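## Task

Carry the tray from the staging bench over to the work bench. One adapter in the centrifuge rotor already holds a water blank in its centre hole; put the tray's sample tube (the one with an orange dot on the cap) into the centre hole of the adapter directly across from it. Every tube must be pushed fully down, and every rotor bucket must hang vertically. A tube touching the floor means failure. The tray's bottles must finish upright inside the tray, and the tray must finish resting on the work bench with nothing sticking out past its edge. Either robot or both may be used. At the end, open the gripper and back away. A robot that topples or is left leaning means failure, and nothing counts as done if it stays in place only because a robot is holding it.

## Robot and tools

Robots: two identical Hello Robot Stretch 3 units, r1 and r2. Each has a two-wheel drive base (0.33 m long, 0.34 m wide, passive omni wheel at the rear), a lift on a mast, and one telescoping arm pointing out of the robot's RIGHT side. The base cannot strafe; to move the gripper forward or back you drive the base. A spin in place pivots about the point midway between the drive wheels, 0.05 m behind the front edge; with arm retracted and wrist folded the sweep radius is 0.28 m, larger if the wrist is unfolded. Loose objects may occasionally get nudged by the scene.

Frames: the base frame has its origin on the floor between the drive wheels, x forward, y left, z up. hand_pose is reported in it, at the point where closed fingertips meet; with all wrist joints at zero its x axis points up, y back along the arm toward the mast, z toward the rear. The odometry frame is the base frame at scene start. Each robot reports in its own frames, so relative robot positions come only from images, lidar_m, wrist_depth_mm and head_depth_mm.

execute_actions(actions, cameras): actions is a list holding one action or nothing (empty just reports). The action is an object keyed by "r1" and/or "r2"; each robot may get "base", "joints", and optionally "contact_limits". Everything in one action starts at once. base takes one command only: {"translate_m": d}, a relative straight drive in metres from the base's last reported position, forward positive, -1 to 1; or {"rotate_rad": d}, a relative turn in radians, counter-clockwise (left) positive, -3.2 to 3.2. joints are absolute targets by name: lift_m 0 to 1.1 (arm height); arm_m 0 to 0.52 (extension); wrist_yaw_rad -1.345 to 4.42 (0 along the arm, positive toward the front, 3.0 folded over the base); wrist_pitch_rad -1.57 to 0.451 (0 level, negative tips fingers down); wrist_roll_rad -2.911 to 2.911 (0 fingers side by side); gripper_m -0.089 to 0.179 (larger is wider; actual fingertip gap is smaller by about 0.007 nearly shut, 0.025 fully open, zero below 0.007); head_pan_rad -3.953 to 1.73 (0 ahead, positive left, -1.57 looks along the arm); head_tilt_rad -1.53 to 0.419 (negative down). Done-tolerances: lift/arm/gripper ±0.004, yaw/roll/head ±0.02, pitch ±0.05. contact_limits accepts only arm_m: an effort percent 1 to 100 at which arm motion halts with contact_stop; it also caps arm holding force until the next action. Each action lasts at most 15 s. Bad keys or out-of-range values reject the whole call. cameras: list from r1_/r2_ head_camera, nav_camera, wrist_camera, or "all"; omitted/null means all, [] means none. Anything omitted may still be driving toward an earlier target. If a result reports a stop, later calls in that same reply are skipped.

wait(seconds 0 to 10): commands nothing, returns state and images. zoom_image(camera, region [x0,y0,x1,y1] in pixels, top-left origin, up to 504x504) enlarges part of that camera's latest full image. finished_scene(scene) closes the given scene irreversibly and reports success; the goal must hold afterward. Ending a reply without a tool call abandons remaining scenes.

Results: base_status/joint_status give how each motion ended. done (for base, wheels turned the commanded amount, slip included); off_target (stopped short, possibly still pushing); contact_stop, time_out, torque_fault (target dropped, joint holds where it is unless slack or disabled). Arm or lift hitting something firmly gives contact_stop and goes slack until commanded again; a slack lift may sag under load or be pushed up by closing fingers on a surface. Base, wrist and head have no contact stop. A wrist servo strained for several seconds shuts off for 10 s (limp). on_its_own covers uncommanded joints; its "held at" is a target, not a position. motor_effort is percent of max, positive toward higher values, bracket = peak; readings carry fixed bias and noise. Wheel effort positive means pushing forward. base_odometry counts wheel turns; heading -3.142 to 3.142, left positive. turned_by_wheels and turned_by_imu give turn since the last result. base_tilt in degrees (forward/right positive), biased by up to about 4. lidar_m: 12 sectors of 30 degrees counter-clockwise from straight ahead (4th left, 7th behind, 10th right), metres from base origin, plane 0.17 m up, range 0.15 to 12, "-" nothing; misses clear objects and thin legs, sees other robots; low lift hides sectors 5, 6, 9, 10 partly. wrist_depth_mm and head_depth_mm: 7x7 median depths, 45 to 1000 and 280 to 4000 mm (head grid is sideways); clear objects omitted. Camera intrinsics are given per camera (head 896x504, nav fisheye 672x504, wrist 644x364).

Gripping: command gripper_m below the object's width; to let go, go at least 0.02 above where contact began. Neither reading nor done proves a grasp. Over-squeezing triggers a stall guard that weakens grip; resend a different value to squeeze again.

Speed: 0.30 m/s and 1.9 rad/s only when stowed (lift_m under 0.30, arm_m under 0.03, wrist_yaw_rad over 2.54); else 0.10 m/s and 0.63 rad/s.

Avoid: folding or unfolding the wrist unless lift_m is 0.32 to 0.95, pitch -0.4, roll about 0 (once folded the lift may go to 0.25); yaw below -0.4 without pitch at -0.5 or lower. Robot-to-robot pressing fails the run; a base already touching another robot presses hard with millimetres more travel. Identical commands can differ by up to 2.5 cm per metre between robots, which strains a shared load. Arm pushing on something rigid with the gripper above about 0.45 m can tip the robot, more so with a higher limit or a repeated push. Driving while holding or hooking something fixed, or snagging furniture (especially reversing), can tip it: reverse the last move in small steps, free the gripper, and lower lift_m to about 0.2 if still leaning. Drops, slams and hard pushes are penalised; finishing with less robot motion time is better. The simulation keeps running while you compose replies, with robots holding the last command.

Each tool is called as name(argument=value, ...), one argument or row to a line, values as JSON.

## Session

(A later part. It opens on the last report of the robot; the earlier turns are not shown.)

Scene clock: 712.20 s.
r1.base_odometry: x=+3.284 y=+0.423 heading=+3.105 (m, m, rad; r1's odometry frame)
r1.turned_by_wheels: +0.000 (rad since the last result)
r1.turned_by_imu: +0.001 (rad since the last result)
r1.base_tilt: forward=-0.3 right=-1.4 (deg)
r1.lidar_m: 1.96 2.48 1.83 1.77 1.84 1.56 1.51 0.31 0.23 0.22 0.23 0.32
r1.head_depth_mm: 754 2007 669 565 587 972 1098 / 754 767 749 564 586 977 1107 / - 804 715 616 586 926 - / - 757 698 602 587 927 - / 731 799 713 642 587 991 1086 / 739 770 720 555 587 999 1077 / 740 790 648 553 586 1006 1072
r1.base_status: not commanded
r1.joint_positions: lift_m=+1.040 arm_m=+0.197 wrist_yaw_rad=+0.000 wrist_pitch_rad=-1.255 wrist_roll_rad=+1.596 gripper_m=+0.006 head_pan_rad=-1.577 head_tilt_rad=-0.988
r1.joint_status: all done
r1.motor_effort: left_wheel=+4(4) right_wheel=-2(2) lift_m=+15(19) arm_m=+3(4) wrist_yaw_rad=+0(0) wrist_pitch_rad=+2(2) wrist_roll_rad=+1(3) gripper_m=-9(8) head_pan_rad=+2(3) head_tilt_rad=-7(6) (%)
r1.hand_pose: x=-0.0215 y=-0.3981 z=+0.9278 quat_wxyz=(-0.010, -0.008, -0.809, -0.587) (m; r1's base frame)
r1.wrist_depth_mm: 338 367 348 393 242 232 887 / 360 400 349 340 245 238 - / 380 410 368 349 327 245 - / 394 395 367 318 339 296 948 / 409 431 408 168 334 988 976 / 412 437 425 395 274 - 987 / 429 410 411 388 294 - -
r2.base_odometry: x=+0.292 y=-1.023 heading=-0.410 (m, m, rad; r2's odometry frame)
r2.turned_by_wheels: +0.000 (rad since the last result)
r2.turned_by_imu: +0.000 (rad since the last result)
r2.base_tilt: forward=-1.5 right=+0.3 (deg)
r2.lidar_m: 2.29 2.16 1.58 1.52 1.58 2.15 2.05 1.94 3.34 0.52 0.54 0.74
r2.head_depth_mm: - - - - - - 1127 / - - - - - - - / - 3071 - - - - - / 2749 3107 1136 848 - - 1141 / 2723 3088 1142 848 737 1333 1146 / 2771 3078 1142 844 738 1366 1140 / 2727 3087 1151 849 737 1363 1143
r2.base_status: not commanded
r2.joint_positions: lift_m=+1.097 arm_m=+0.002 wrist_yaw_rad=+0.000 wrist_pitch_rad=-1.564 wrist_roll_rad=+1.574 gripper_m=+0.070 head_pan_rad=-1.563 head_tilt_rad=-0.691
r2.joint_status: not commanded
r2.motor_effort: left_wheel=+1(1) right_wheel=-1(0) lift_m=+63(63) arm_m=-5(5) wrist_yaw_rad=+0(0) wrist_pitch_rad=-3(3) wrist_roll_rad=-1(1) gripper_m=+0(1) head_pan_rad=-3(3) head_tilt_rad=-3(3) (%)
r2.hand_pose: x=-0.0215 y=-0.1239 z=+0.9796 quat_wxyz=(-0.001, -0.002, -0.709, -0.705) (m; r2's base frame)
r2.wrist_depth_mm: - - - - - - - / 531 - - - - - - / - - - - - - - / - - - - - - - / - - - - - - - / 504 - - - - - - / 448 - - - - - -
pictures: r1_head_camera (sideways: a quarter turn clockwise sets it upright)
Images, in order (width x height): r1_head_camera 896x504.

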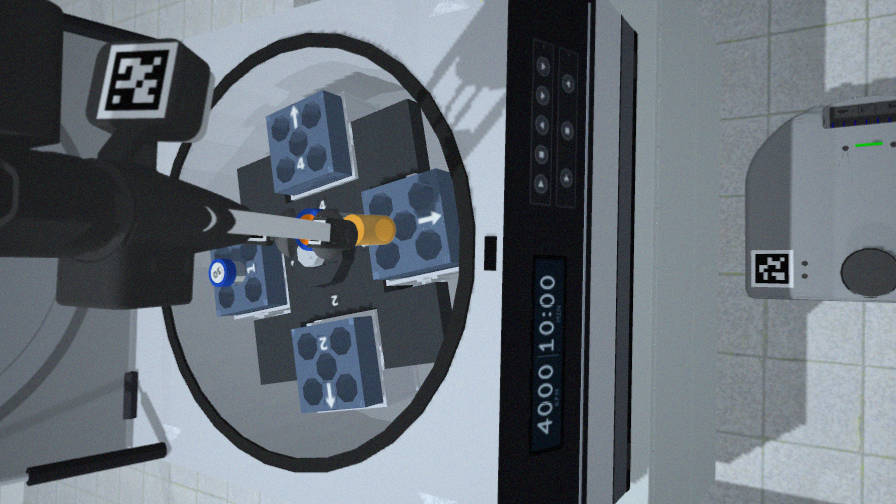

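execute_actions(
  actions=[
    {"r1":{"base":{"translate_m":-0.008},"joints":{"arm_m":0.208,"lift_m":1.02}}},
  ],
  cameras=["r1_head_camera"],
)

zoom_image(
  camera="r1_head_camera",
  region=[240,140,520,320],
)

Scene clock: 717.93 s.
r1.base_odometry: x=+3.292 y=+0.422 heading=+3.106 (m, m, rad; r1's odometry frame)
r1.turned_by_wheels: +0.000 (rad since the last result)
r1.turned_by_imu: +0.001 (rad since the last result)
r1.base_tilt: forward=-0.3 right=-1.5 (deg)
r1.lidar_m: 1.97 2.47 1.83 1.77 1.85 1.55 1.51 0.31 0.23 0.22 0.23 0.32
r1.head_depth_mm: 2401 2023 667 566 587 977 1096 / - - 742 563 586 972 1105 / - 802 716 616 586 920 - / 719 - 698 602 586 928 - / 738 797 711 641 586 994 1083 / 738 773 700 554 586 996 1075 / 740 758 662 552 586 1004 1077
r1.base_status: done
r1.joint_positions: lift_m=+1.020 arm_m=+0.208 wrist_yaw_rad=+0.000 wrist_pitch_rad=-1.255 wrist_roll_rad=+1.596 gripper_m=+0.006 head_pan_rad=-1.577 head_tilt_rad=-0.988
r1.joint_status: all done
r1.motor_effort: left_wheel=+4(6) right_wheel=-2(6) lift_m=+15(15) arm_m=+4(6) wrist_yaw_rad=+0(0) wrist_pitch_rad=+2(2) wrist_roll_rad=+1(1) gripper_m=-9(9) head_pan_rad=+3(2) head_tilt_rad=-6(6) (%)
r1.hand_pose: x=-0.0215 y=-0.4091 z=+0.9078 quat_wxyz=(-0.010, -0.008, -0.809, -0.587) (m; r1's base frame)
r1.wrist_depth_mm: 314 349 326 378 222 211 852 / 339 377 324 318 315 216 - / 361 387 347 324 362 224 - / 375 383 345 296 363 231 922 / 380 389 387 168 343 239 943 / 393 422 401 358 282 250 985 / 403 389 407 389 294 308 -
r2.base_odometry: x=+0.292 y=-1.023 heading=-0.410 (m, m, rad; r2's odometry frame)
r2.turned_by_wheels: +0.000 (rad since the last result)
r2.turned_by_imu: +0.000 (rad since the last result)
r2.base_tilt: forward=-1.5 right=+0.2 (deg)
r2.lidar_m: 2.29 2.16 1.58 1.52 1.58 2.16 2.05 1.94 3.35 0.52 0.54 0.74
r2.head_depth_mm: - - - - - - 1138 / - - - - - - - / - 3119 - - - - - / 2735 3096 1138 841 - - 1140 / 2727 3066 1140 843 738 1328 1135 / 2724 3081 1142 849 738 1364 1151 / 2723 3115 1149 850 744 1366 1148
r2.base_status: not commanded
r2.joint_positions: lift_m=+1.097 arm_m=+0.002 wrist_yaw_rad=+0.000 wrist_pitch_rad=-1.564 wrist_roll_rad=+1.574 gripper_m=+0.070 head_pan_rad=-1.563 head_tilt_rad=-0.691
r2.joint_status: not commanded
r2.motor_effort: left_wheel=+1(1) right_wheel=+0(0) lift_m=+63(63) arm_m=-5(5) wrist_yaw_rad=+0(0) wrist_pitch_rad=-3(3) wrist_roll_rad=-1(1) gripper_m=+0(0) head_pan_rad=-3(3) head_tilt_rad=-3(3) (%)
r2.hand_pose: x=-0.0215 y=-0.1239 z=+0.9796 quat_wxyz=(-0.001, -0.002, -0.709, -0.705) (m; r2's base frame)
r2.wrist_depth_mm: - - - - - - - / 528 - - - - - - / - - - - - - - / - - - - - - - / - - - - - - - / 505 - - - - - - / 442 - - - - - -
pictures: r1_head_camera (sideways: a quarter turn clockwise sets it upright)
Images, in order (width x height): r1_head_camera 896x504.

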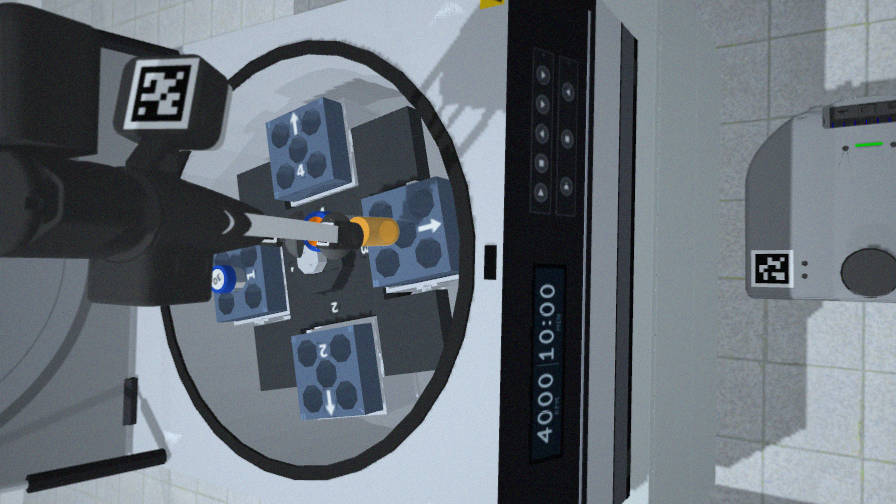

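Region (240, 140, 520, 320) of r1_head_camera's 896x504 image, scaled by 1.800, with more detail than that image has; it fills the top 324 rows of this view, and the rest is white.

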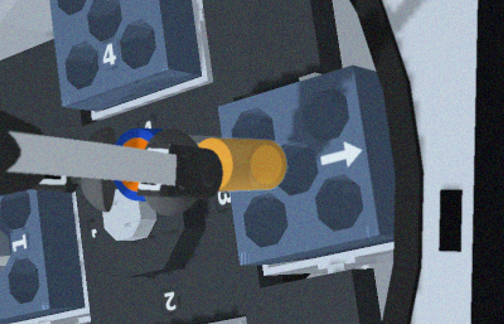

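execute_actions(
  actions=[
    {"r1":{"joints":{"lift_m":0.995}}},
  ],
  cameras=["r1_head_camera"],
)

zoom_image(
  camera="r1_head_camera",
  region=[240,140,520,320],
)

Scene clock: 722.87 s.
r1.base_odometry: x=+3.292 y=+0.422 heading=+3.106 (m, m, rad; r1's odometry frame)
r1.turned_by_wheels: +0.000 (rad since the last result)
r1.turned_by_imu: +0.001 (rad since the last result)
r1.base_tilt: forward=-0.3 right=-1.5 (deg)
r1.lidar_m: 1.97 2.47 1.82 1.77 1.85 1.55 1.50 0.31 0.23 0.22 0.23 0.32
r1.head_depth_mm: 2417 2004 668 566 586 971 1095 / - - 741 563 585 974 1108 / - 808 712 617 585 922 - / 729 - 697 604 587 928 - / 739 800 711 642 587 992 1083 / 739 773 701 552 587 997 1079 / 738 758 662 552 586 1001 1081
r1.base_status: not commanded
r1.joint_positions: lift_m=+0.995 arm_m=+0.208 wrist_yaw_rad=+0.000 wrist_pitch_rad=-1.255 wrist_roll_rad=+1.596 gripper_m=+0.006 head_pan_rad=-1.577 head_tilt_rad=-0.988
r1.joint_status: all done
r1.motor_effort: left_wheel=+4(4) right_wheel=-2(2) lift_m=+15(16) arm_m=+3(4) wrist_yaw_rad=+0(0) wrist_pitch_rad=+2(3) wrist_roll_rad=+1(1) gripper_m=-9(8) head_pan_rad=+2(2) head_tilt_rad=-6(6) (%)
r1.hand_pose: x=-0.0215 y=-0.4091 z=+0.8828 quat_wxyz=(-0.010, -0.008, -0.809, -0.587) (m; r1's base frame)
r1.wrist_depth_mm: 298 321 301 342 199 188 816 / 337 327 301 294 317 193 - / 361 354 319 293 345 199 - / 368 351 319 270 337 205 899 / 368 354 331 167 328 212 940 / 363 405 355 327 282 220 967 / 368 382 345 364 295 230 983
r2.base_odometry: x=+0.292 y=-1.023 heading=-0.410 (m, m, rad; r2's odometry frame)
r2.turned_by_wheels: +0.000 (rad since the last result)
r2.turned_by_imu: +0.000 (rad since the last result)
r2.base_tilt: forward=-1.5 right=+0.3 (deg)
r2.lidar_m: 2.30 2.16 1.57 1.52 1.58 2.16 2.05 1.94 3.36 0.52 0.54 0.74
r2.head_depth_mm: - - - - - - 1135 / - - - - - - - / - 3104 - - - - - / 2735 3035 1150 848 - - 1146 / 2740 3028 1138 847 740 1323 1136 / 2719 3144 1138 847 739 1362 1139 / 2728 3050 1153 849 744 1363 1151
r2.base_status: not commanded
r2.joint_positions: lift_m=+1.097 arm_m=+0.002 wrist_yaw_rad=+0.000 wrist_pitch_rad=-1.564 wrist_roll_rad=+1.574 gripper_m=+0.070 head_pan_rad=-1.563 head_tilt_rad=-0.691
r2.joint_status: not commanded
r2.motor_effort: left_wheel=+1(1) right_wheel=+0(0) lift_m=+63(63) arm_m=-5(5) wrist_yaw_rad=+0(0) wrist_pitch_rad=-3(3) wrist_roll_rad=-2(2) gripper_m=+1(0) head_pan_rad=-3(4) head_tilt_rad=-3(3) (%)
r2.hand_pose: x=-0.0215 y=-0.1239 z=+0.9796 quat_wxyz=(-0.001, -0.002, -0.709, -0.705) (m; r2's base frame)
r2.wrist_depth_mm: - - - - - - - / 529 - - - - - - / - - - - - - - / - - - - - - - / - - - - - - - / 505 - - - - - - / 444 - - - - - -
pictures: r1_head_camera (sideways: a quarter turn clockwise sets it upright)
Images, in order (width x height): r1_head_camera 896x504.

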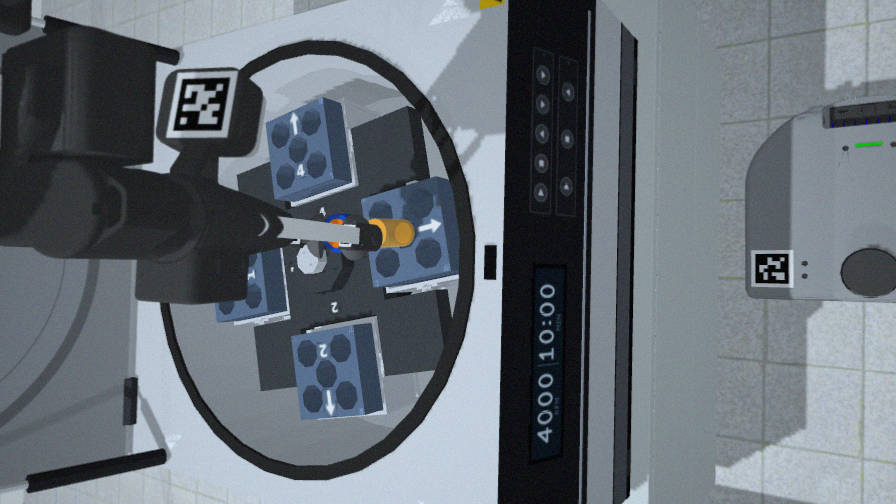

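Region (240, 140, 520, 320) of r1_head_camera's 896x504 image, scaled by 1.800, with more detail than that image has; it fills the top 324 rows of this view, and the rest is white.

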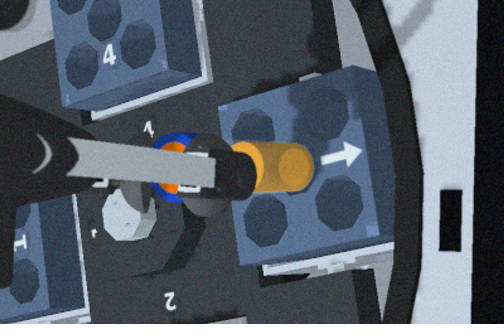

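execute_actions(
  actions=[
    {"r1":{"joints":{"lift_m":0.98,"arm_m":0.215}}},
  ],
  cameras=["r1_head_camera"],
)

zoom_image(
  camera="r1_head_camera",
  region=[240,140,520,320],
)

Scene clock: 727.43 s.
r1.base_odometry: x=+3.292 y=+0.422 heading=+3.106 (m, m, rad; r1's odometry frame)
r1.turned_by_wheels: +0.000 (rad since the last result)
r1.turned_by_imu: +0.001 (rad since the last result)
r1.base_tilt: forward=-0.2 right=-1.5 (deg)
r1.lidar_m: 1.97 2.47 1.83 1.77 1.84 1.55 1.51 0.31 0.23 0.22 0.23 0.32
r1.head_depth_mm: 723 1986 670 566 586 967 1095 / - - 737 562 586 975 1108 / - - 710 616 586 923 - / 736 - 696 602 586 927 - / 742 804 712 641 586 989 1085 / 740 774 702 554 586 997 1082 / 738 761 662 553 585 999 1083
r1.base_status: not commanded
r1.joint_positions: lift_m=+0.980 arm_m=+0.215 wrist_yaw_rad=+0.000 wrist_pitch_rad=-1.255 wrist_roll_rad=+1.596 gripper_m=+0.006 head_pan_rad=-1.577 head_tilt_rad=-0.988
r1.joint_status: all done
r1.motor_effort: left_wheel=+4(4) right_wheel=-2(2) lift_m=+15(16) arm_m=+4(5) wrist_yaw_rad=+1(1) wrist_pitch_rad=+2(3) wrist_roll_rad=+1(1) gripper_m=-7(8) head_pan_rad=+3(3) head_tilt_rad=-7(6) (%)
r1.hand_pose: x=-0.0215 y=-0.4161 z=+0.8678 quat_wxyz=(-0.010, -0.008, -0.809, -0.587) (m; r1's base frame)
r1.wrist_depth_mm: 295 294 284 279 184 175 479 / 329 308 283 276 363 180 173 / 353 336 302 278 328 184 - / 360 335 304 254 313 188 882 / 349 340 313 168 318 194 913 / 351 376 344 308 297 202 927 / 348 380 326 333 300 209 964
r2.base_odometry: x=+0.292 y=-1.023 heading=-0.410 (m, m, rad; r2's odometry frame)
r2.turned_by_wheels: +0.000 (rad since the last result)
r2.turned_by_imu: +0.000 (rad since the last result)
r2.base_tilt: forward=-1.5 right=+0.3 (deg)
r2.lidar_m: 2.29 2.15 1.57 1.52 1.58 2.16 2.05 1.94 3.36 0.52 0.54 0.74
r2.head_depth_mm: - - - - - - 1137 / - - - - - - - / - 3124 - - - - - / 2714 3078 1137 842 - - 1130 / 2697 3062 1143 848 737 1332 1145 / 2719 3104 1136 845 735 1367 1146 / 2745 3116 1146 852 739 1374 1142
r2.base_status: not commanded
r2.joint_positions: lift_m=+1.097 arm_m=+0.002 wrist_yaw_rad=+0.000 wrist_pitch_rad=-1.564 wrist_roll_rad=+1.574 gripper_m=+0.070 head_pan_rad=-1.563 head_tilt_rad=-0.691
r2.joint_status: not commanded
r2.motor_effort: left_wheel=+1(1) right_wheel=+0(0) lift_m=+63(63) arm_m=-4(5) wrist_yaw_rad=-1(0) wrist_pitch_rad=-3(3) wrist_roll_rad=-2(1) gripper_m=+0(0) head_pan_rad=-3(3) head_tilt_rad=-3(4) (%)
r2.hand_pose: x=-0.0215 y=-0.1239 z=+0.9796 quat_wxyz=(-0.001, -0.002, -0.709, -0.705) (m; r2's base frame)
r2.wrist_depth_mm: - - - - - - - / 535 - - - - - - / - - - - - - - / - - - - - - - / - - - - - - - / 495 - - - - - - / 442 - - - - - -
pictures: r1_head_camera (sideways: a quarter turn clockwise sets it upright)
Images, in order (width x height): r1_head_camera 896x504.

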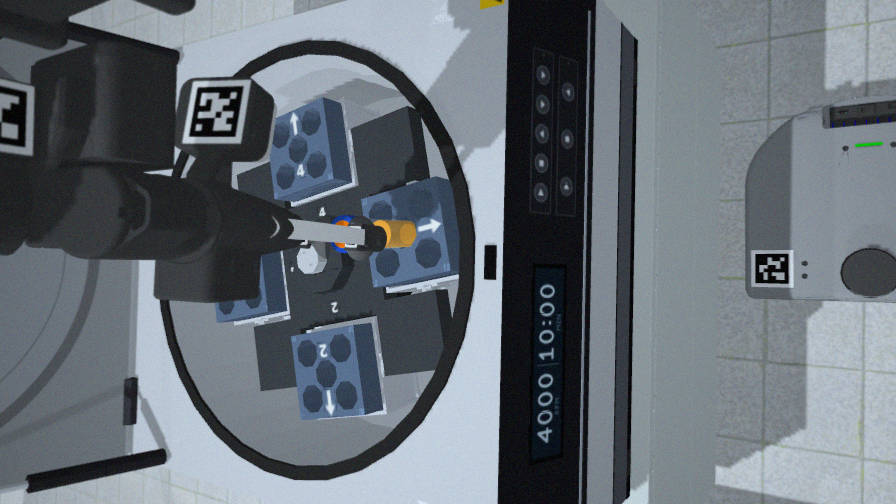

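Region (240, 140, 520, 320) of r1_head_camera's 896x504 image, scaled by 1.800, with more detail than that image has; it fills the top 324 rows of this view, and the rest is white.

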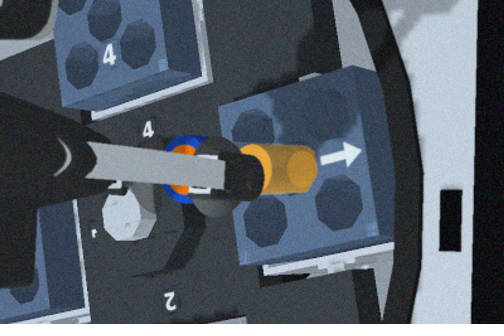

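Entering. Lower more.

execute_actions(
  actions=[
    {"r1":{"joints":{"lift_m":0.945}}},
  ],
  cameras=["r1_head_camera"],
)

zoom_image(
  camera="r1_head_camera",
  region=[240,140,520,320],
)

Scene clock: 732.27 s.
r1.base_odometry: x=+3.292 y=+0.422 heading=+3.106 (m, m, rad; r1's odometry frame)
r1.turned_by_wheels: +0.000 (rad since the last result)
r1.turned_by_imu: +0.001 (rad since the last result)
r1.base_tilt: forward=-0.3 right=-1.5 (deg)
r1.lidar_m: 1.97 2.47 1.83 1.77 1.85 1.56 1.51 0.31 0.23 0.22 0.23 0.32
r1.head_depth_mm: - 753 653 566 587 970 1096 / - - 733 563 585 977 1105 / - - 701 613 585 923 - / 745 - 696 607 587 927 - / 738 802 712 640 586 991 1085 / 740 773 702 554 586 995 1079 / 740 759 663 552 585 1002 1085
r1.base_status: not commanded
r1.joint_positions: lift_m=+0.945 arm_m=+0.215 wrist_yaw_rad=+0.000 wrist_pitch_rad=-1.254 wrist_roll_rad=+1.596 gripper_m=+0.006 head_pan_rad=-1.577 head_tilt_rad=-0.988
r1.joint_status: all done
r1.motor_effort: left_wheel=+4(4) right_wheel=-1(2) lift_m=+15(14) arm_m=+4(4) wrist_yaw_rad=+0(0) wrist_pitch_rad=+3(3) wrist_roll_rad=+1(1) gripper_m=-8(10) head_pan_rad=+2(2) head_tilt_rad=-6(6) (%)
r1.hand_pose: x=-0.0215 y=-0.4163 z=+0.8329 quat_wxyz=(-0.010, -0.008, -0.810, -0.587) (m; r1's base frame)
r1.wrist_depth_mm: 289 244 246 238 185 146 138 / 312 255 251 241 329 148 141 / 327 288 267 240 296 152 146 / 330 297 267 220 297 155 152 / 302 301 264 169 306 161 868 / 337 324 291 271 289 166 900 / 328 356 276 284 285 171 928
r2.base_odometry: x=+0.292 y=-1.023 heading=-0.410 (m, m, rad; r2's odometry frame)
r2.turned_by_wheels: +0.000 (rad since the last result)
r2.turned_by_imu: +0.000 (rad since the last result)
r2.base_tilt: forward=-1.5 right=+0.3 (deg)
r2.lidar_m: 2.29 2.16 1.58 1.52 1.58 2.15 2.05 1.94 3.37 0.52 0.54 0.74
r2.head_depth_mm: - - - - - - 1140 / - - - - - - - / - 3122 - - - - - / 2789 3154 1144 845 - - 1140 / 2741 3126 1137 845 735 1328 1139 / 2724 3067 1147 847 738 1363 1137 / 2701 3082 1149 853 741 1369 1140
r2.base_status: not commanded
r2.joint_positions: lift_m=+1.097 arm_m=+0.002 wrist_yaw_rad=+0.000 wrist_pitch_rad=-1.564 wrist_roll_rad=+1.574 gripper_m=+0.070 head_pan_rad=-1.563 head_tilt_rad=-0.691
r2.joint_status: not commanded
r2.motor_effort: left_wheel=+1(1) right_wheel=-1(1) lift_m=+63(63) arm_m=-5(5) wrist_yaw_rad=-1(1) wrist_pitch_rad=-3(3) wrist_roll_rad=-2(1) gripper_m=+0(0) head_pan_rad=-3(3) head_tilt_rad=-3(3) (%)
r2.hand_pose: x=-0.0215 y=-0.1239 z=+0.9796 quat_wxyz=(-0.001, -0.002, -0.709, -0.705) (m; r2's base frame)
r2.wrist_depth_mm: - - - - - - - / 526 - - - - - - / - - - - - - - / - - - - - - - / - - - - - - - / 501 - - - - - - / 445 - - - - - -
pictures: r1_head_camera (sideways: a quarter turn clockwise sets it upright)
Images, in order (width x height): r1_head_camera 896x504.

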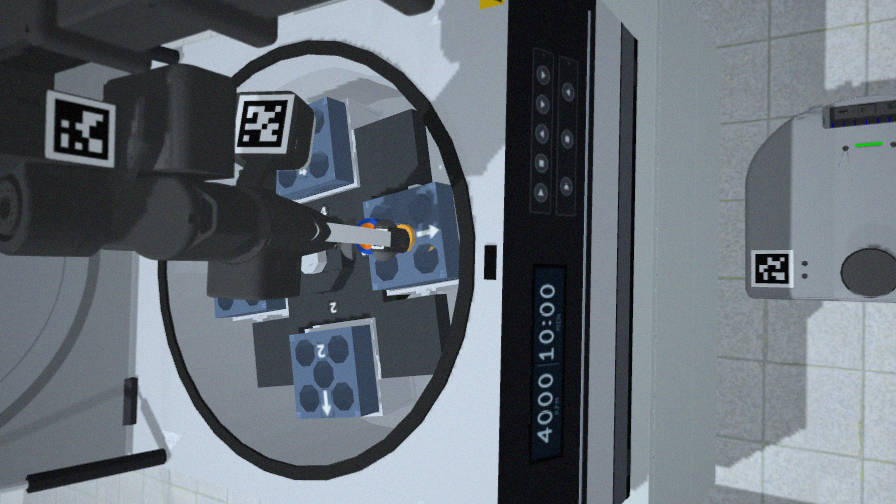

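Region (240, 140, 520, 320) of r1_head_camera's 896x504 image, scaled by 1.800, with more detail than that image has; it fills the top 324 rows of this view, and the rest is white.

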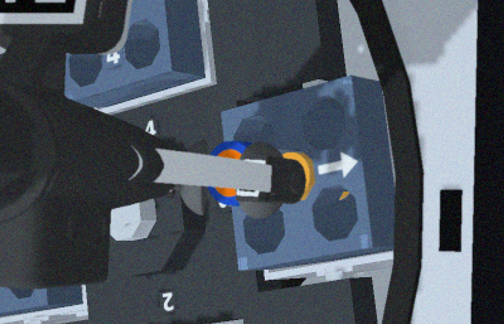

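Going in freely. Lift is 0.32+; continue, mindful of the camera body near the rim.

execute_actions(
  actions=[
    {"r1":{"joints":{"lift_m":0.915}}},
  ],
  cameras=["r1_head_camera","r1_wrist_camera"],
)

Scene clock: 736.17 s.
r1.base_odometry: x=+3.292 y=+0.422 heading=+3.106 (m, m, rad; r1's odometry frame)
r1.turned_by_wheels: +0.000 (rad since the last result)
r1.turned_by_imu: +0.001 (rad since the last result)
r1.base_tilt: forward=-0.2 right=-1.5 (deg)
r1.lidar_m: 1.97 2.48 1.83 1.77 1.85 1.55 1.51 0.31 0.23 0.22 0.23 0.32
r1.head_depth_mm: 701 - 636 565 594 970 1096 / - - 744 563 587 973 1110 / 703 - 700 611 586 924 - / 720 800 686 604 588 929 - / 736 801 710 642 586 991 1083 / 740 773 703 554 585 1001 1079 / 740 759 661 552 585 1002 1079
r1.base_status: not commanded
r1.joint_positions: lift_m=+0.915 arm_m=+0.215 wrist_yaw_rad=+0.000 wrist_pitch_rad=-1.251 wrist_roll_rad=+1.596 gripper_m=+0.006 head_pan_rad=-1.577 head_tilt_rad=-0.988
r1.joint_status: all done
r1.motor_effort: left_wheel=+4(4) right_wheel=-2(2) lift_m=+11(15) arm_m=+3(4) wrist_yaw_rad=+0(0) wrist_pitch_rad=+1(2) wrist_roll_rad=+1(1) gripper_m=-9(9) head_pan_rad=+2(2) head_tilt_rad=-6(5) (%)
r1.hand_pose: x=-0.0216 y=-0.4170 z=+0.8033 quat_wxyz=(-0.010, -0.008, -0.810, -0.586) (m; r1's base frame)
r1.wrist_depth_mm: 233 210 218 207 192 120 113 / 273 221 223 213 301 122 116 / 282 249 234 212 299 124 119 / 284 261 239 193 262 128 122 / 271 246 238 168 297 140 127 / 293 286 267 235 287 141 131 / 329 309 250 246 282 140 136
r2.base_odometry: x=+0.292 y=-1.023 heading=-0.410 (m, m, rad; r2's odometry frame)
r2.turned_by_wheels: +0.000 (rad since the last result)
r2.turned_by_imu: +0.000 (rad since the last result)
r2.base_tilt: forward=-1.5 right=+0.3 (deg)
r2.lidar_m: 2.29 2.15 1.57 1.52 1.58 2.15 2.04 1.93 3.34 0.52 0.54 0.74
r2.head_depth_mm: - - - - - - 1133 / - - - - - - - / - 3095 - - - - - / 2752 3134 1133 841 - - 1135 / 2747 3089 1139 847 735 1336 1149 / 2729 3091 1144 850 740 1367 1141 / 2718 3080 1143 847 739 1374 1144
r2.base_status: not commanded
r2.joint_positions: lift_m=+1.097 arm_m=+0.002 wrist_yaw_rad=+0.000 wrist_pitch_rad=-1.564 wrist_roll_rad=+1.574 gripper_m=+0.070 head_pan_rad=-1.563 head_tilt_rad=-0.691
r2.joint_status: not commanded
r2.motor_effort: left_wheel=+1(1) right_wheel=-1(0) lift_m=+63(63) arm_m=-5(5) wrist_yaw_rad=+0(0) wrist_pitch_rad=-3(3) wrist_roll_rad=-2(2) gripper_m=+0(0) head_pan_rad=-3(3) head_tilt_rad=-3(3) (%)
r2.hand_pose: x=-0.0215 y=-0.1239 z=+0.9796 quat_wxyz=(-0.001, -0.002, -0.709, -0.705) (m; r2's base frame)
r2.wrist_depth_mm: - - - - - - - / 525 - - - - - - / - - - - - - - / - - - - - - - / - - - - - - - / 502 - - - - - - / 440 - - - - - -
pictures: r1_head_camera (sideways: a quarter turn clockwise sets it upright), r1_wrist_camera
Images, in order (width x height): r1_head_camera 896x504, r1_wrist_camera 644x364.

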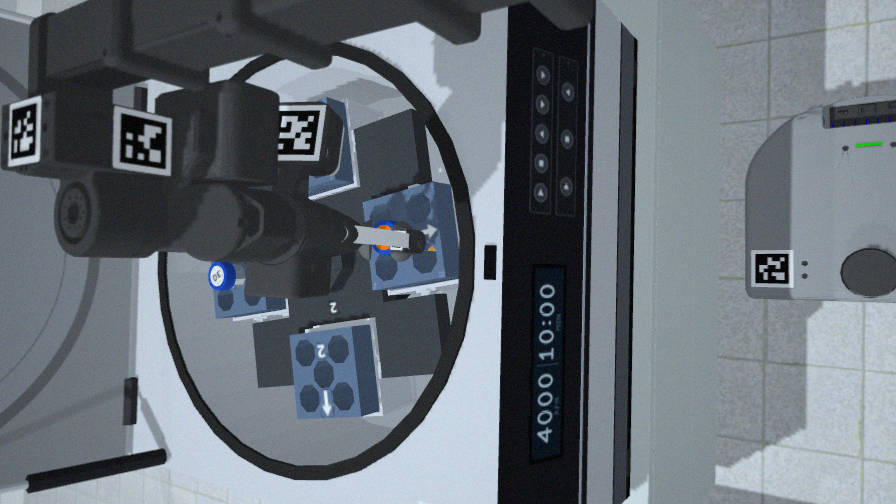

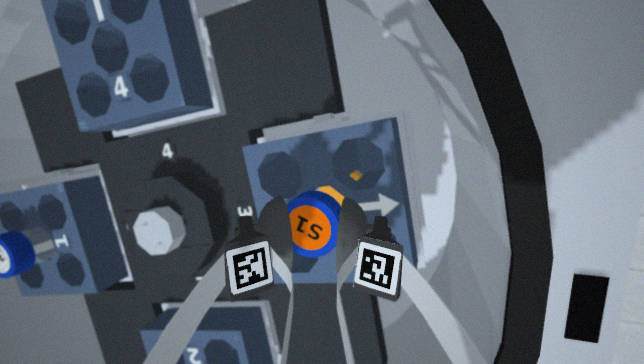

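execute_actions(
  actions=[
    {"r1":{"joints":{"lift_m":0.895}}},
  ],
  cameras=["r1_wrist_camera"],
)

execute_actions(
  actions=[
    {"r1":{"joints":{"gripper_m":0.045}}},
  ],
  cameras=["r1_head_camera","r1_wrist_camera"],
)

Scene clock: 740.03 s.
r1.base_odometry: x=+3.292 y=+0.422 heading=+3.106 (m, m, rad; r1's odometry frame)
r1.turned_by_wheels: +0.000 (rad since the last result)
r1.turned_by_imu: +0.001 (rad since the last result)
r1.base_tilt: forward=-0.3 right=-1.4 (deg)
r1.lidar_m: 1.97 2.47 1.84 1.77 1.85 1.56 1.51 0.31 0.23 0.22 0.23 0.32
r1.head_depth_mm: 701 - - 564 587 972 1097 / - - 743 564 585 977 1106 / 700 - 702 609 585 921 - / 720 797 686 607 589 928 - / 740 802 711 641 586 992 1084 / 741 771 702 555 585 995 1077 / 742 758 662 552 586 1004 1077
r1.base_status: not commanded
r1.joint_positions: lift_m=+0.912 arm_m=+0.215 wrist_yaw_rad=+0.000 wrist_pitch_rad=-1.240 wrist_roll_rad=+1.596 gripper_m=+0.006 head_pan_rad=-1.577 head_tilt_rad=-0.988
r1.joint_status: lift_m contact_stop (moved -0.003 of -0.020)
r1.on_its_own: lift_m is slack since a contact_stop, until your next command for it (your +0.895 is given up)
r1.motor_effort: left_wheel=+4(4) right_wheel=-2(3) lift_m=+18(18) arm_m=+4(3) wrist_yaw_rad=+1(0) wrist_pitch_rad=-5(7) wrist_roll_rad=+1(1) gripper_m=-11(11) head_pan_rad=+3(3) head_tilt_rad=-6(6) (%)
r1.hand_pose: x=-0.0216 y=-0.4197 z=+0.8007 quat_wxyz=(-0.010, -0.008, -0.814, -0.581) (m; r1's base frame)
r1.wrist_depth_mm: 238 207 217 205 214 116 110 / 276 220 219 209 299 118 113 / 282 249 233 209 249 121 116 / 285 262 236 193 202 138 119 / 268 250 234 165 205 154 122 / 296 283 261 232 292 151 125 / 325 309 248 243 273 143 131
r2.base_odometry: x=+0.292 y=-1.023 heading=-0.410 (m, m, rad; r2's odometry frame)
r2.turned_by_wheels: +0.000 (rad since the last result)
r2.turned_by_imu: +0.000 (rad since the last result)
r2.base_tilt: forward=-1.5 right=+0.3 (deg)
r2.lidar_m: 2.29 2.16 1.58 1.52 1.58 2.16 2.05 1.94 3.35 0.52 0.54 0.74
r2.head_depth_mm: - - - - - - 1143 / - - - - - - - / - 3081 - - - - - / 2773 3067 1143 844 - - 1148 / 2755 3048 1139 848 738 1341 1140 / 2760 3059 1147 846 740 1364 1136 / 2762 3063 1146 850 738 1366 1142
r2.base_status: not commanded
r2.joint_positions: lift_m=+1.097 arm_m=+0.002 wrist_yaw_rad=+0.000 wrist_pitch_rad=-1.564 wrist_roll_rad=+1.574 gripper_m=+0.070 head_pan_rad=-1.563 head_tilt_rad=-0.691
r2.joint_status: not commanded
r2.motor_effort: left_wheel=+1(1) right_wheel=+0(0) lift_m=+63(63) arm_m=-5(5) wrist_yaw_rad=-1(1) wrist_pitch_rad=-3(3) wrist_roll_rad=-2(2) gripper_m=+0(0) head_pan_rad=-3(3) head_tilt_rad=-3(3) (%)
r2.hand_pose: x=-0.0215 y=-0.1239 z=+0.9796 quat_wxyz=(-0.001, -0.002, -0.709, -0.705) (m; r2's base frame)
r2.wrist_depth_mm: - - - - - - - / 531 - - - - - - / - - - - - - - / - - - - - - - / - - - - - - - / 503 - - - - - - / 444 - - - - - -
pictures: r1_wrist_camera
Images, in order (width x height): r1_wrist_camera 644x364.

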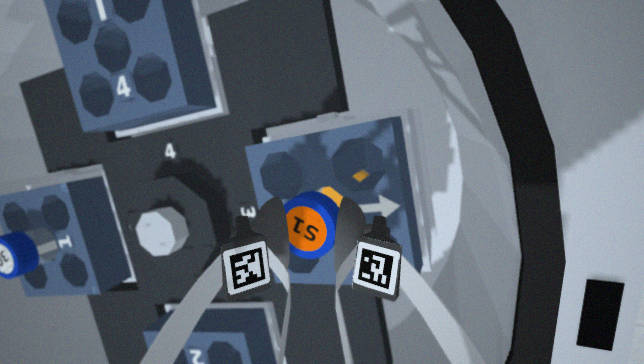

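not run: a stop came earlier in this reply.

Bottomed (or pad touching). Release and rise.

execute_actions(
  actions=[
    {"r1":{"joints":{"gripper_m":0.045,"lift_m":0.915}}},
  ],
  cameras=[],
)

execute_actions(
  actions=[
    {"r1":{"joints":{"lift_m":1.09}}},
  ],
  cameras=["r1_head_camera","r1_wrist_camera"],
)

execute_actions(
  actions=[
    {"r1":{"joints":{"arm_m":0.0}}},
  ],
  cameras=["r1_head_camera"],
)

zoom_image(
  camera="r1_head_camera",
  region=[180,60,500,440],
)

Scene clock: 745.60 s.
r1.base_odometry: x=+3.292 y=+0.422 heading=+3.106 (m, m, rad; r1's odometry frame)
r1.turned_by_wheels: +0.000 (rad since the last result)
r1.turned_by_imu: +0.001 (rad since the last result)
r1.base_tilt: forward=-0.3 right=-1.4 (deg)
r1.lidar_m: 1.98 2.47 1.83 1.77 1.85 1.56 1.51 0.31 0.23 0.22 0.23 0.32
r1.head_depth_mm: 700 - 633 565 587 968 1099 / - - 745 563 586 976 1111 / 703 - 700 613 585 923 - / 720 799 - 545 586 927 - / 739 798 710 640 587 989 1084 / 742 773 701 555 586 995 1081 / 741 760 661 552 586 1005 1079
r1.base_status: not commanded
r1.joint_positions: lift_m=+0.915 arm_m=+0.215 wrist_yaw_rad=+0.000 wrist_pitch_rad=-1.246 wrist_roll_rad=+1.596 gripper_m=+0.045 head_pan_rad=-1.577 head_tilt_rad=-0.988
r1.joint_status: all done
r1.motor_effort: left_wheel=+4(4) right_wheel=-2(2) lift_m=+22(22) arm_m=+3(4) wrist_yaw_rad=+0(0) wrist_pitch_rad=-2(6) wrist_roll_rad=+1(1) gripper_m=+1(78) head_pan_rad=+3(3) head_tilt_rad=-6(7) (%)
r1.hand_pose: x=-0.0216 y=-0.4183 z=+0.8028 quat_wxyz=(-0.010, -0.008, -0.812, -0.584) (m; r1's base frame)
r1.wrist_depth_mm: 238 208 217 207 199 118 112 / 273 220 221 212 300 121 115 / 282 249 234 212 301 123 118 / 286 262 236 192 263 131 121 / 268 250 236 168 317 145 125 / 293 285 262 231 313 145 129 / 327 307 249 247 268 138 134
r2.base_odometry: x=+0.292 y=-1.023 heading=-0.410 (m, m, rad; r2's odometry frame)
r2.turned_by_wheels: +0.000 (rad since the last result)
r2.turned_by_imu: +0.000 (rad since the last result)
r2.base_tilt: forward=-1.5 right=+0.3 (deg)
r2.lidar_m: 2.29 2.16 1.58 1.52 1.57 2.15 2.05 1.94 3.36 0.52 0.54 0.74
r2.head_depth_mm: - - - - - - 1134 / - - - - - - - / - 3115 - - - - - / 2745 3102 1137 842 - - 1137 / 2741 3111 1143 846 736 1328 1144 / 2721 3060 1142 842 739 1375 1144 / 2733 3066 1148 851 741 1377 1139
r2.base_status: not commanded
r2.joint_positions: lift_m=+1.097 arm_m=+0.002 wrist_yaw_rad=+0.000 wrist_pitch_rad=-1.564 wrist_roll_rad=+1.574 gripper_m=+0.070 head_pan_rad=-1.563 head_tilt_rad=-0.691
r2.joint_status: not commanded
r2.motor_effort: left_wheel=+1(1) right_wheel=+0(1) lift_m=+63(63) arm_m=-5(5) wrist_yaw_rad=+1(0) wrist_pitch_rad=-3(3) wrist_roll_rad=-2(2) gripper_m=+0(1) head_pan_rad=-3(3) head_tilt_rad=-3(2) (%)
r2.hand_pose: x=-0.0215 y=-0.1239 z=+0.9796 quat_wxyz=(-0.001, -0.002, -0.709, -0.705) (m; r2's base frame)
r2.wrist_depth_mm: - - - - - - - / 526 - - - - - - / - - - - - - - / - - - - - - - / - - - - - - - / 496 - - - - - - / 447 - - - - - -
pictures: none
No camera images: the call's "cameras" was empty. Leave "cameras" out to get every camera's image.

Scene clock: 748.03 s.
r1.base_odometry: x=+3.292 y=+0.422 heading=+3.106 (m, m, rad; r1's odometry frame)
r1.turned_by_wheels: +0.000 (rad since the last result)
r1.turned_by_imu: +0.001 (rad since the last result)
r1.base_tilt: forward=-0.2 right=-1.5 (deg)
r1.lidar_m: 1.97 2.48 1.83 1.77 1.85 1.56 1.51 0.31 0.23 0.22 0.23 0.32
r1.head_depth_mm: 2412 1979 669 566 587 970 1096 / 774 787 735 563 585 974 1112 / 775 807 715 616 585 923 - / 777 799 699 603 587 925 - / 757 798 716 641 586 993 1082 / 741 773 702 554 587 997 1080 / 741 759 663 552 587 1003 1077
r1.base_status: not commanded
r1.joint_positions: lift_m=+1.090 arm_m=+0.215 wrist_yaw_rad=+0.000 wrist_pitch_rad=-1.247 wrist_roll_rad=+1.596 gripper_m=+0.045 head_pan_rad=-1.577 head_tilt_rad=-0.988
r1.joint_status: all done
r1.motor_effort: left_wheel=+4(4) right_wheel=-2(2) lift_m=+22(23) arm_m=+3(3) wrist_yaw_rad=+0(0) wrist_pitch_rad=-2(2) wrist_roll_rad=+1(1) gripper_m=+0(1) head_pan_rad=+3(3) head_tilt_rad=-7(6) (%)
r1.hand_pose: x=-0.0216 y=-0.4180 z=+0.9778 quat_wxyz=(-0.010, -0.008, -0.812, -0.584) (m; r1's base frame)
r1.wrist_depth_mm: 396 377 405 433 286 272 910 / 406 423 400 377 459 279 - / 416 453 436 396 410 290 - / 424 453 436 403 363 300 996 / 429 458 462 428 401 331 - / 429 466 499 433 336 406 - / 430 477 443 428 349 - -
r2.base_odometry: x=+0.292 y=-1.023 heading=-0.410 (m, m, rad; r2's odometry frame)
r2.turned_by_wheels: +0.000 (rad since the last result)
r2.turned_by_imu: +0.000 (rad since the last result)
r2.base_tilt: forward=-1.5 right=+0.3 (deg)
r2.lidar_m: 2.29 2.17 1.57 1.52 1.57 2.17 2.05 1.94 3.36 0.52 0.54 0.74
r2.head_depth_mm: - - - - - - 1129 / - - - - - - - / - 3061 - - - - - / 2775 3070 1135 842 - - 1143 / 2766 3047 1145 845 736 1331 1147 / 2774 3161 1150 848 736 1373 1137 / 2724 3157 1149 851 742 1375 1142
r2.base_status: not commanded
r2.joint_positions: lift_m=+1.097 arm_m=+0.002 wrist_yaw_rad=+0.000 wrist_pitch_rad=-1.564 wrist_roll_rad=+1.574 gripper_m=+0.070 head_pan_rad=-1.563 head_tilt_rad=-0.691
r2.joint_status: not commanded
r2.motor_effort: left_wheel=+1(1) right_wheel=+0(0) lift_m=+63(63) arm_m=-5(5) wrist_yaw_rad=+1(0) wrist_pitch_rad=-3(3) wrist_roll_rad=-2(1) gripper_m=+0(1) head_pan_rad=-3(4) head_tilt_rad=-3(3) (%)
r2.hand_pose: x=-0.0215 y=-0.1239 z=+0.9796 quat_wxyz=(-0.001, -0.002, -0.709, -0.705) (m; r2's base frame)
r2.wrist_depth_mm: - - - - - - - / 524 - - - - - - / - - - - - - - / - - - - - - - / - - - - - - - / 503 - - - - - - / 447 - - - - - -
pictures: r1_head_camera (sideways: a quarter turn clockwise sets it upright), r1_wrist_camera
Images, in order (width x height): r1_head_camera 896x504, r1_wrist_camera 644x364.

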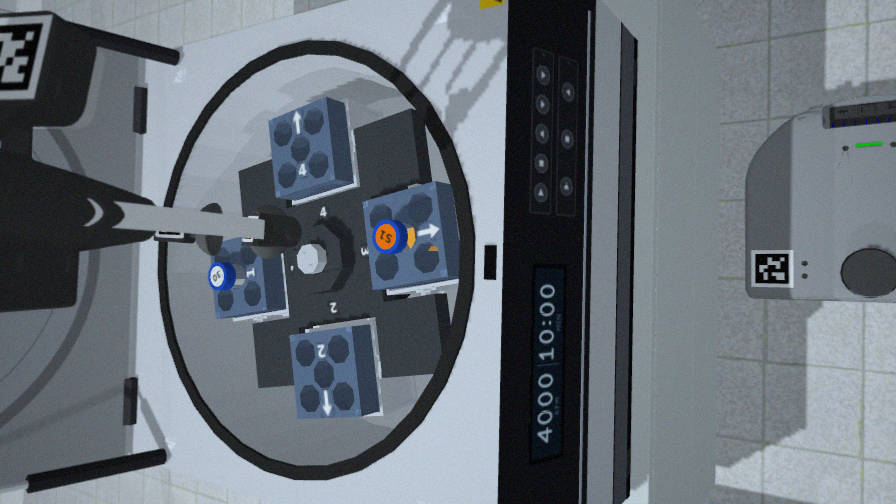

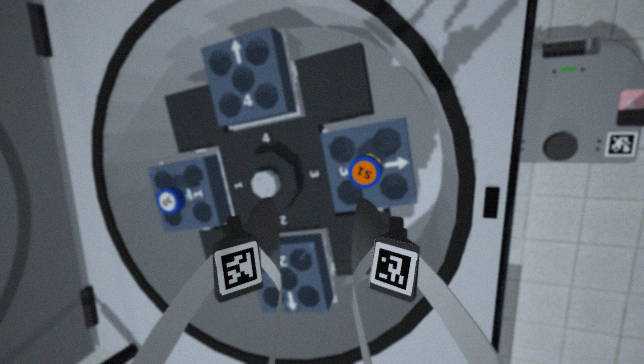

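Scene clock: 750.87 s.
r1.base_odometry: x=+3.292 y=+0.422 heading=+3.106 (m, m, rad; r1's odometry frame)
r1.turned_by_wheels: +0.000 (rad since the last result)
r1.turned_by_imu: +0.001 (rad since the last result)
r1.base_tilt: forward=-0.3 right=-1.4 (deg)
r1.lidar_m: 1.97 2.48 1.83 1.77 1.85 1.56 1.50 0.31 0.23 0.22 0.23 0.32
r1.head_depth_mm: - - - 546 587 967 1094 / - - - 543 586 972 1112 / - - - - 606 922 - / 720 798 - 537 609 925 - / 739 798 - 536 587 990 1084 / 742 771 702 553 587 999 1080 / 740 761 664 551 586 1002 1079
r1.base_status: not commanded
r1.joint_positions: lift_m=+1.090 arm_m=+0.000 wrist_yaw_rad=+0.000 wrist_pitch_rad=-1.248 wrist_roll_rad=+1.597 gripper_m=+0.045 head_pan_rad=-1.577 head_tilt_rad=-0.988
r1.joint_status: all done
r1.motor_effort: left_wheel=+4(4) right_wheel=-2(2) lift_m=+22(22) arm_m=-3(2) wrist_yaw_rad=+1(0) wrist_pitch_rad=-2(2) wrist_roll_rad=+1(1) gripper_m=+1(1) head_pan_rad=+3(2) head_tilt_rad=-6(7) (%)
r1.hand_pose: x=-0.0215 y=-0.2036 z=+0.9777 quat_wxyz=(-0.010, -0.008, -0.811, -0.584) (m; r1's base frame)
r1.wrist_depth_mm: 419 453 337 370 - 966 914 / 487 447 347 381 821 - 924 / 525 473 414 389 871 - 951 / 516 480 416 403 - - 989 / 541 507 480 404 - - - / 520 535 402 426 - - - / - 494 423 439 - - -
r2.base_odometry: x=+0.292 y=-1.023 heading=-0.410 (m, m, rad; r2's odometry frame)
r2.turned_by_wheels: +0.000 (rad since the last result)
r2.turned_by_imu: +0.000 (rad since the last result)
r2.base_tilt: forward=-1.5 right=+0.3 (deg)
r2.lidar_m: 2.29 2.16 1.58 1.52 1.57 2.16 2.05 1.94 3.36 0.52 0.54 0.74
r2.head_depth_mm: - - - - - - 1133 / - - - - - - - / - 3094 - - - - - / 2727 3134 1131 842 - - 1144 / 2722 3080 1139 845 739 1328 1142 / 2767 3091 1144 849 736 1365 1141 / 2688 3047 1147 849 739 1363 1146
r2.base_status: not commanded
r2.joint_positions: lift_m=+1.097 arm_m=+0.002 wrist_yaw_rad=+0.000 wrist_pitch_rad=-1.564 wrist_roll_rad=+1.574 gripper_m=+0.070 head_pan_rad=-1.563 head_tilt_rad=-0.691
r2.joint_status: not commanded
r2.motor_effort: left_wheel=+1(1) right_wheel=+0(0) lift_m=+63(63) arm_m=-5(5) wrist_yaw_rad=+1(0) wrist_pitch_rad=-3(3) wrist_roll_rad=-2(1) gripper_m=+1(0) head_pan_rad=-3(3) head_tilt_rad=-2(4) (%)
r2.hand_pose: x=-0.0215 y=-0.1239 z=+0.9796 quat_wxyz=(-0.001, -0.002, -0.709, -0.705) (m; r2's base frame)
r2.wrist_depth_mm: - - - - - - - / 531 - - - - - - / - - - - - - - / - - - - - - - / - - - - - - - / 493 - - - - - - / 446 - - - - - -
pictures: r1_head_camera (sideways: a quarter turn clockwise sets it upright)
Images, in order (width x height): r1_head_camera 896x504.

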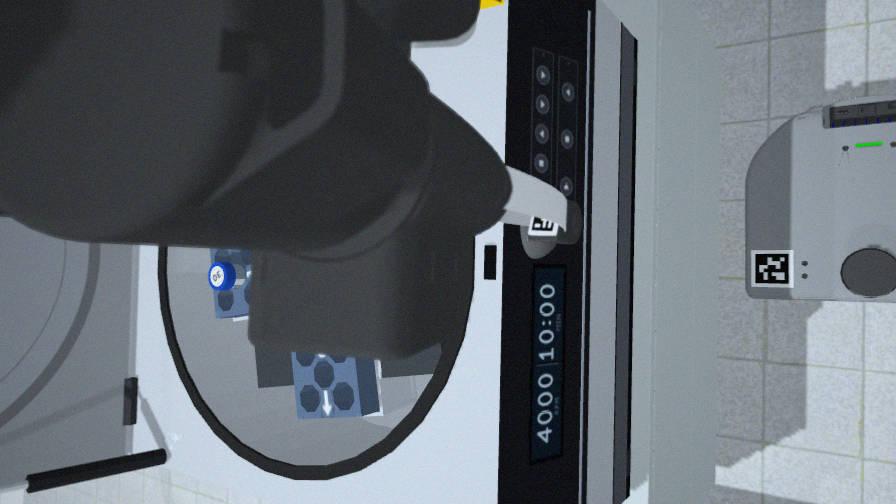

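Region (180, 60, 500, 440) of r1_head_camera's 896x504 image, scaled by 1.326, with more detail than that image has; it fills the left 424 columns of this view, and the rest is white.

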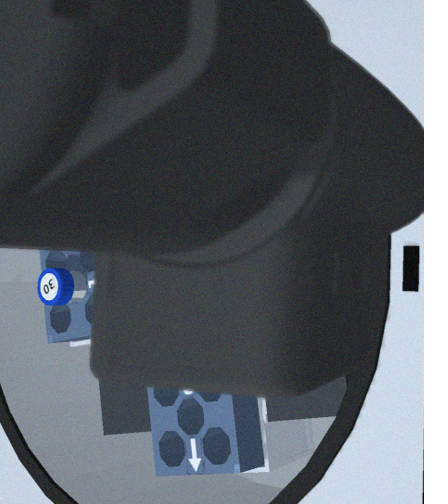

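execute_actions(
  actions=[
    {"r1":{"joints":{"arm_m":0.215,"gripper_m":0.0}}},
  ],
  cameras=[],
)

execute_actions(
  actions=[
    {"r1":{"joints":{"lift_m":0.925}}},
  ],
  cameras=["r1_head_camera","r1_wrist_camera"],
)

Scene clock: 759.40 s.
r1.base_odometry: x=+3.292 y=+0.422 heading=+3.106 (m, m, rad; r1's odometry frame)
r1.turned_by_wheels: +0.000 (rad since the last result)
r1.turned_by_imu: +0.001 (rad since the last result)
r1.base_tilt: forward=-0.2 right=-1.3 (deg)
r1.lidar_m: 1.97 2.48 1.83 1.77 1.84 1.56 1.51 0.31 0.23 0.22 0.23 0.32
r1.head_depth_mm: 2420 1951 668 567 588 969 1095 / 775 788 738 565 586 971 1101 / 774 806 715 615 586 923 - / 773 801 699 603 587 926 - / 756 798 715 641 586 994 1081 / 740 772 701 554 586 994 1080 / 742 759 662 552 586 1000 1074
r1.base_status: not commanded
r1.joint_positions: lift_m=+1.090 arm_m=+0.215 wrist_yaw_rad=+0.000 wrist_pitch_rad=-1.248 wrist_roll_rad=+1.598 gripper_m=+0.000 head_pan_rad=-1.577 head_tilt_rad=-0.988
r1.joint_status: all done
r1.motor_effort: left_wheel=+4(4) right_wheel=-2(2) lift_m=+22(22) arm_m=+3(2) wrist_yaw_rad=+1(0) wrist_pitch_rad=-1(1) wrist_roll_rad=+1(1) gripper_m=-2(78) head_pan_rad=+2(2) head_tilt_rad=-6(6) (%)
r1.hand_pose: x=-0.0215 y=-0.4179 z=+0.9777 quat_wxyz=(-0.011, -0.008, -0.811, -0.584) (m; r1's base frame)
r1.wrist_depth_mm: 396 375 402 434 285 273 914 / 407 419 401 380 454 279 - / 416 456 434 400 409 289 - / 427 452 435 403 367 299 977 / 423 463 466 - 403 332 - / 429 461 488 441 330 410 - / 436 472 437 421 355 - -
r2.base_odometry: x=+0.292 y=-1.023 heading=-0.410 (m, m, rad; r2's odometry frame)
r2.turned_by_wheels: +0.000 (rad since the last result)
r2.turned_by_imu: +0.000 (rad since the last result)
r2.base_tilt: forward=-1.5 right=+0.3 (deg)
r2.lidar_m: 2.29 2.16 1.57 1.52 1.57 2.16 2.05 1.94 3.36 0.52 0.54 0.74
r2.head_depth_mm: - - - - - - 1130 / - - - - - - - / - 3122 - - - - - / 2772 3138 1135 844 - - 1136 / 2722 3092 1140 846 738 1334 1142 / 2728 3107 1138 850 739 1365 1145 / 2745 3094 1152 850 743 1360 1144
r2.base_status: not commanded
r2.joint_positions: lift_m=+1.097 arm_m=+0.002 wrist_yaw_rad=+0.000 wrist_pitch_rad=-1.564 wrist_roll_rad=+1.574 gripper_m=+0.070 head_pan_rad=-1.563 head_tilt_rad=-0.691
r2.joint_status: not commanded
r2.motor_effort: left_wheel=+1(1) right_wheel=+0(0) lift_m=+63(63) arm_m=-5(5) wrist_yaw_rad=-1(1) wrist_pitch_rad=-3(3) wrist_roll_rad=-2(1) gripper_m=+0(0) head_pan_rad=-3(3) head_tilt_rad=-3(3) (%)
r2.hand_pose: x=-0.0215 y=-0.1239 z=+0.9796 quat_wxyz=(-0.001, -0.002, -0.709, -0.705) (m; r2's base frame)
r2.wrist_depth_mm: - - - - - - - / 529 - - - - - - / - - - - - - - / - - - - - - - / - - - - - - - / 502 - - - - - - / 442 - - - - - -
pictures: none
No camera images: the call's "cameras" was empty. Leave "cameras" out to get every camera's image.

Scene clock: 761.63 s.
r1.base_odometry: x=+3.292 y=+0.422 heading=+3.106 (m, m, rad; r1's odometry frame)
r1.turned_by_wheels: +0.000 (rad since the last result)
r1.turned_by_imu: +0.001 (rad since the last result)
r1.base_tilt: forward=-0.1 right=-1.4 (deg)
r1.lidar_m: 1.97 2.48 1.84 1.77 1.84 1.56 1.50 0.31 0.23 0.22 0.23 0.32
r1.head_depth_mm: - - 657 560 586 970 1095 / - - 739 563 586 976 1110 / - - 701 608 586 922 - / 720 807 693 602 587 929 - / 740 804 710 641 587 993 1084 / 738 773 700 554 585 997 1081 / 740 758 663 552 586 998 1076
r1.base_status: not commanded
r1.joint_positions: lift_m=+0.928 arm_m=+0.215 wrist_yaw_rad=+0.000 wrist_pitch_rad=-1.228 wrist_roll_rad=+1.598 gripper_m=+0.000 head_pan_rad=-1.577 head_tilt_rad=-0.988
r1.joint_status: lift_m contact_stop (moved -0.162 of -0.165)
r1.on_its_own: lift_m is slack since a contact_stop, until your next command for it
r1.motor_effort: left_wheel=+4(5) right_wheel=-2(4) lift_m=+18(19) arm_m=+3(3) wrist_yaw_rad=+0(0) wrist_pitch_rad=-11(15) wrist_roll_rad=+1(0) gripper_m=-3(2) head_pan_rad=+3(2) head_tilt_rad=-7(6) (%)
r1.hand_pose: x=-0.0215 y=-0.4229 z=+0.8170 quat_wxyz=(-0.011, -0.008, -0.817, -0.576) (m; r1's base frame)
r1.wrist_depth_mm: 281 233 232 220 234 129 122 / 305 241 236 225 315 131 125 / 317 273 251 223 237 134 128 / 328 285 253 215 207 153 132 / 296 281 253 - 213 167 136 / 327 309 286 257 328 164 141 / 324 334 261 262 249 155 146
r2.base_odometry: x=+0.292 y=-1.023 heading=-0.410 (m, m, rad; r2's odometry frame)
r2.turned_by_wheels: +0.000 (rad since the last result)
r2.turned_by_imu: +0.000 (rad since the last result)
r2.base_tilt: forward=-1.5 right=+0.3 (deg)
r2.lidar_m: 2.30 2.16 1.58 1.52 1.57 2.16 2.05 1.95 3.36 0.52 0.54 0.74
r2.head_depth_mm: - - - - - - 1137 / - - - - - - - / - 3084 - - - - - / 2743 3087 1130 846 - - 1141 / 2767 3124 1145 847 739 1335 1150 / 2768 3130 1140 847 738 1362 1142 / 2771 3039 1152 851 742 1360 1147
r2.base_status: not commanded
r2.joint_positions: lift_m=+1.097 arm_m=+0.002 wrist_yaw_rad=+0.000 wrist_pitch_rad=-1.564 wrist_roll_rad=+1.574 gripper_m=+0.070 head_pan_rad=-1.563 head_tilt_rad=-0.691
r2.joint_status: not commanded
r2.motor_effort: left_wheel=+1(1) right_wheel=+0(0) lift_m=+63(63) arm_m=-5(5) wrist_yaw_rad=+1(1) wrist_pitch_rad=-3(3) wrist_roll_rad=-2(2) gripper_m=+0(0) head_pan_rad=-3(4) head_tilt_rad=-3(3) (%)
r2.hand_pose: x=-0.0215 y=-0.1239 z=+0.9796 quat_wxyz=(-0.001, -0.002, -0.709, -0.705) (m; r2's base frame)
r2.wrist_depth_mm: - - - - - - - / 532 - - - - - - / - - - - - - - / - - - - - - - / - - - - - - - / 502 - - - - - - / 440 - - - - - -
pictures: r1_head_camera (sideways: a quarter turn clockwise sets it upright), r1_wrist_camera
Images, in order (width x height): r1_head_camera 896x504, r1_wrist_camera 644x364.

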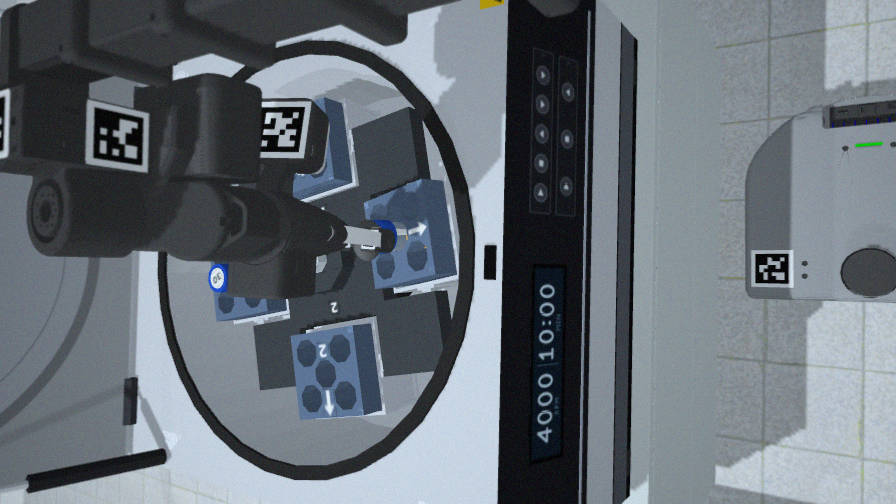

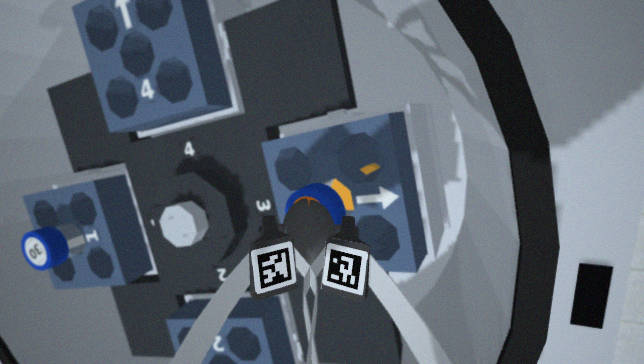

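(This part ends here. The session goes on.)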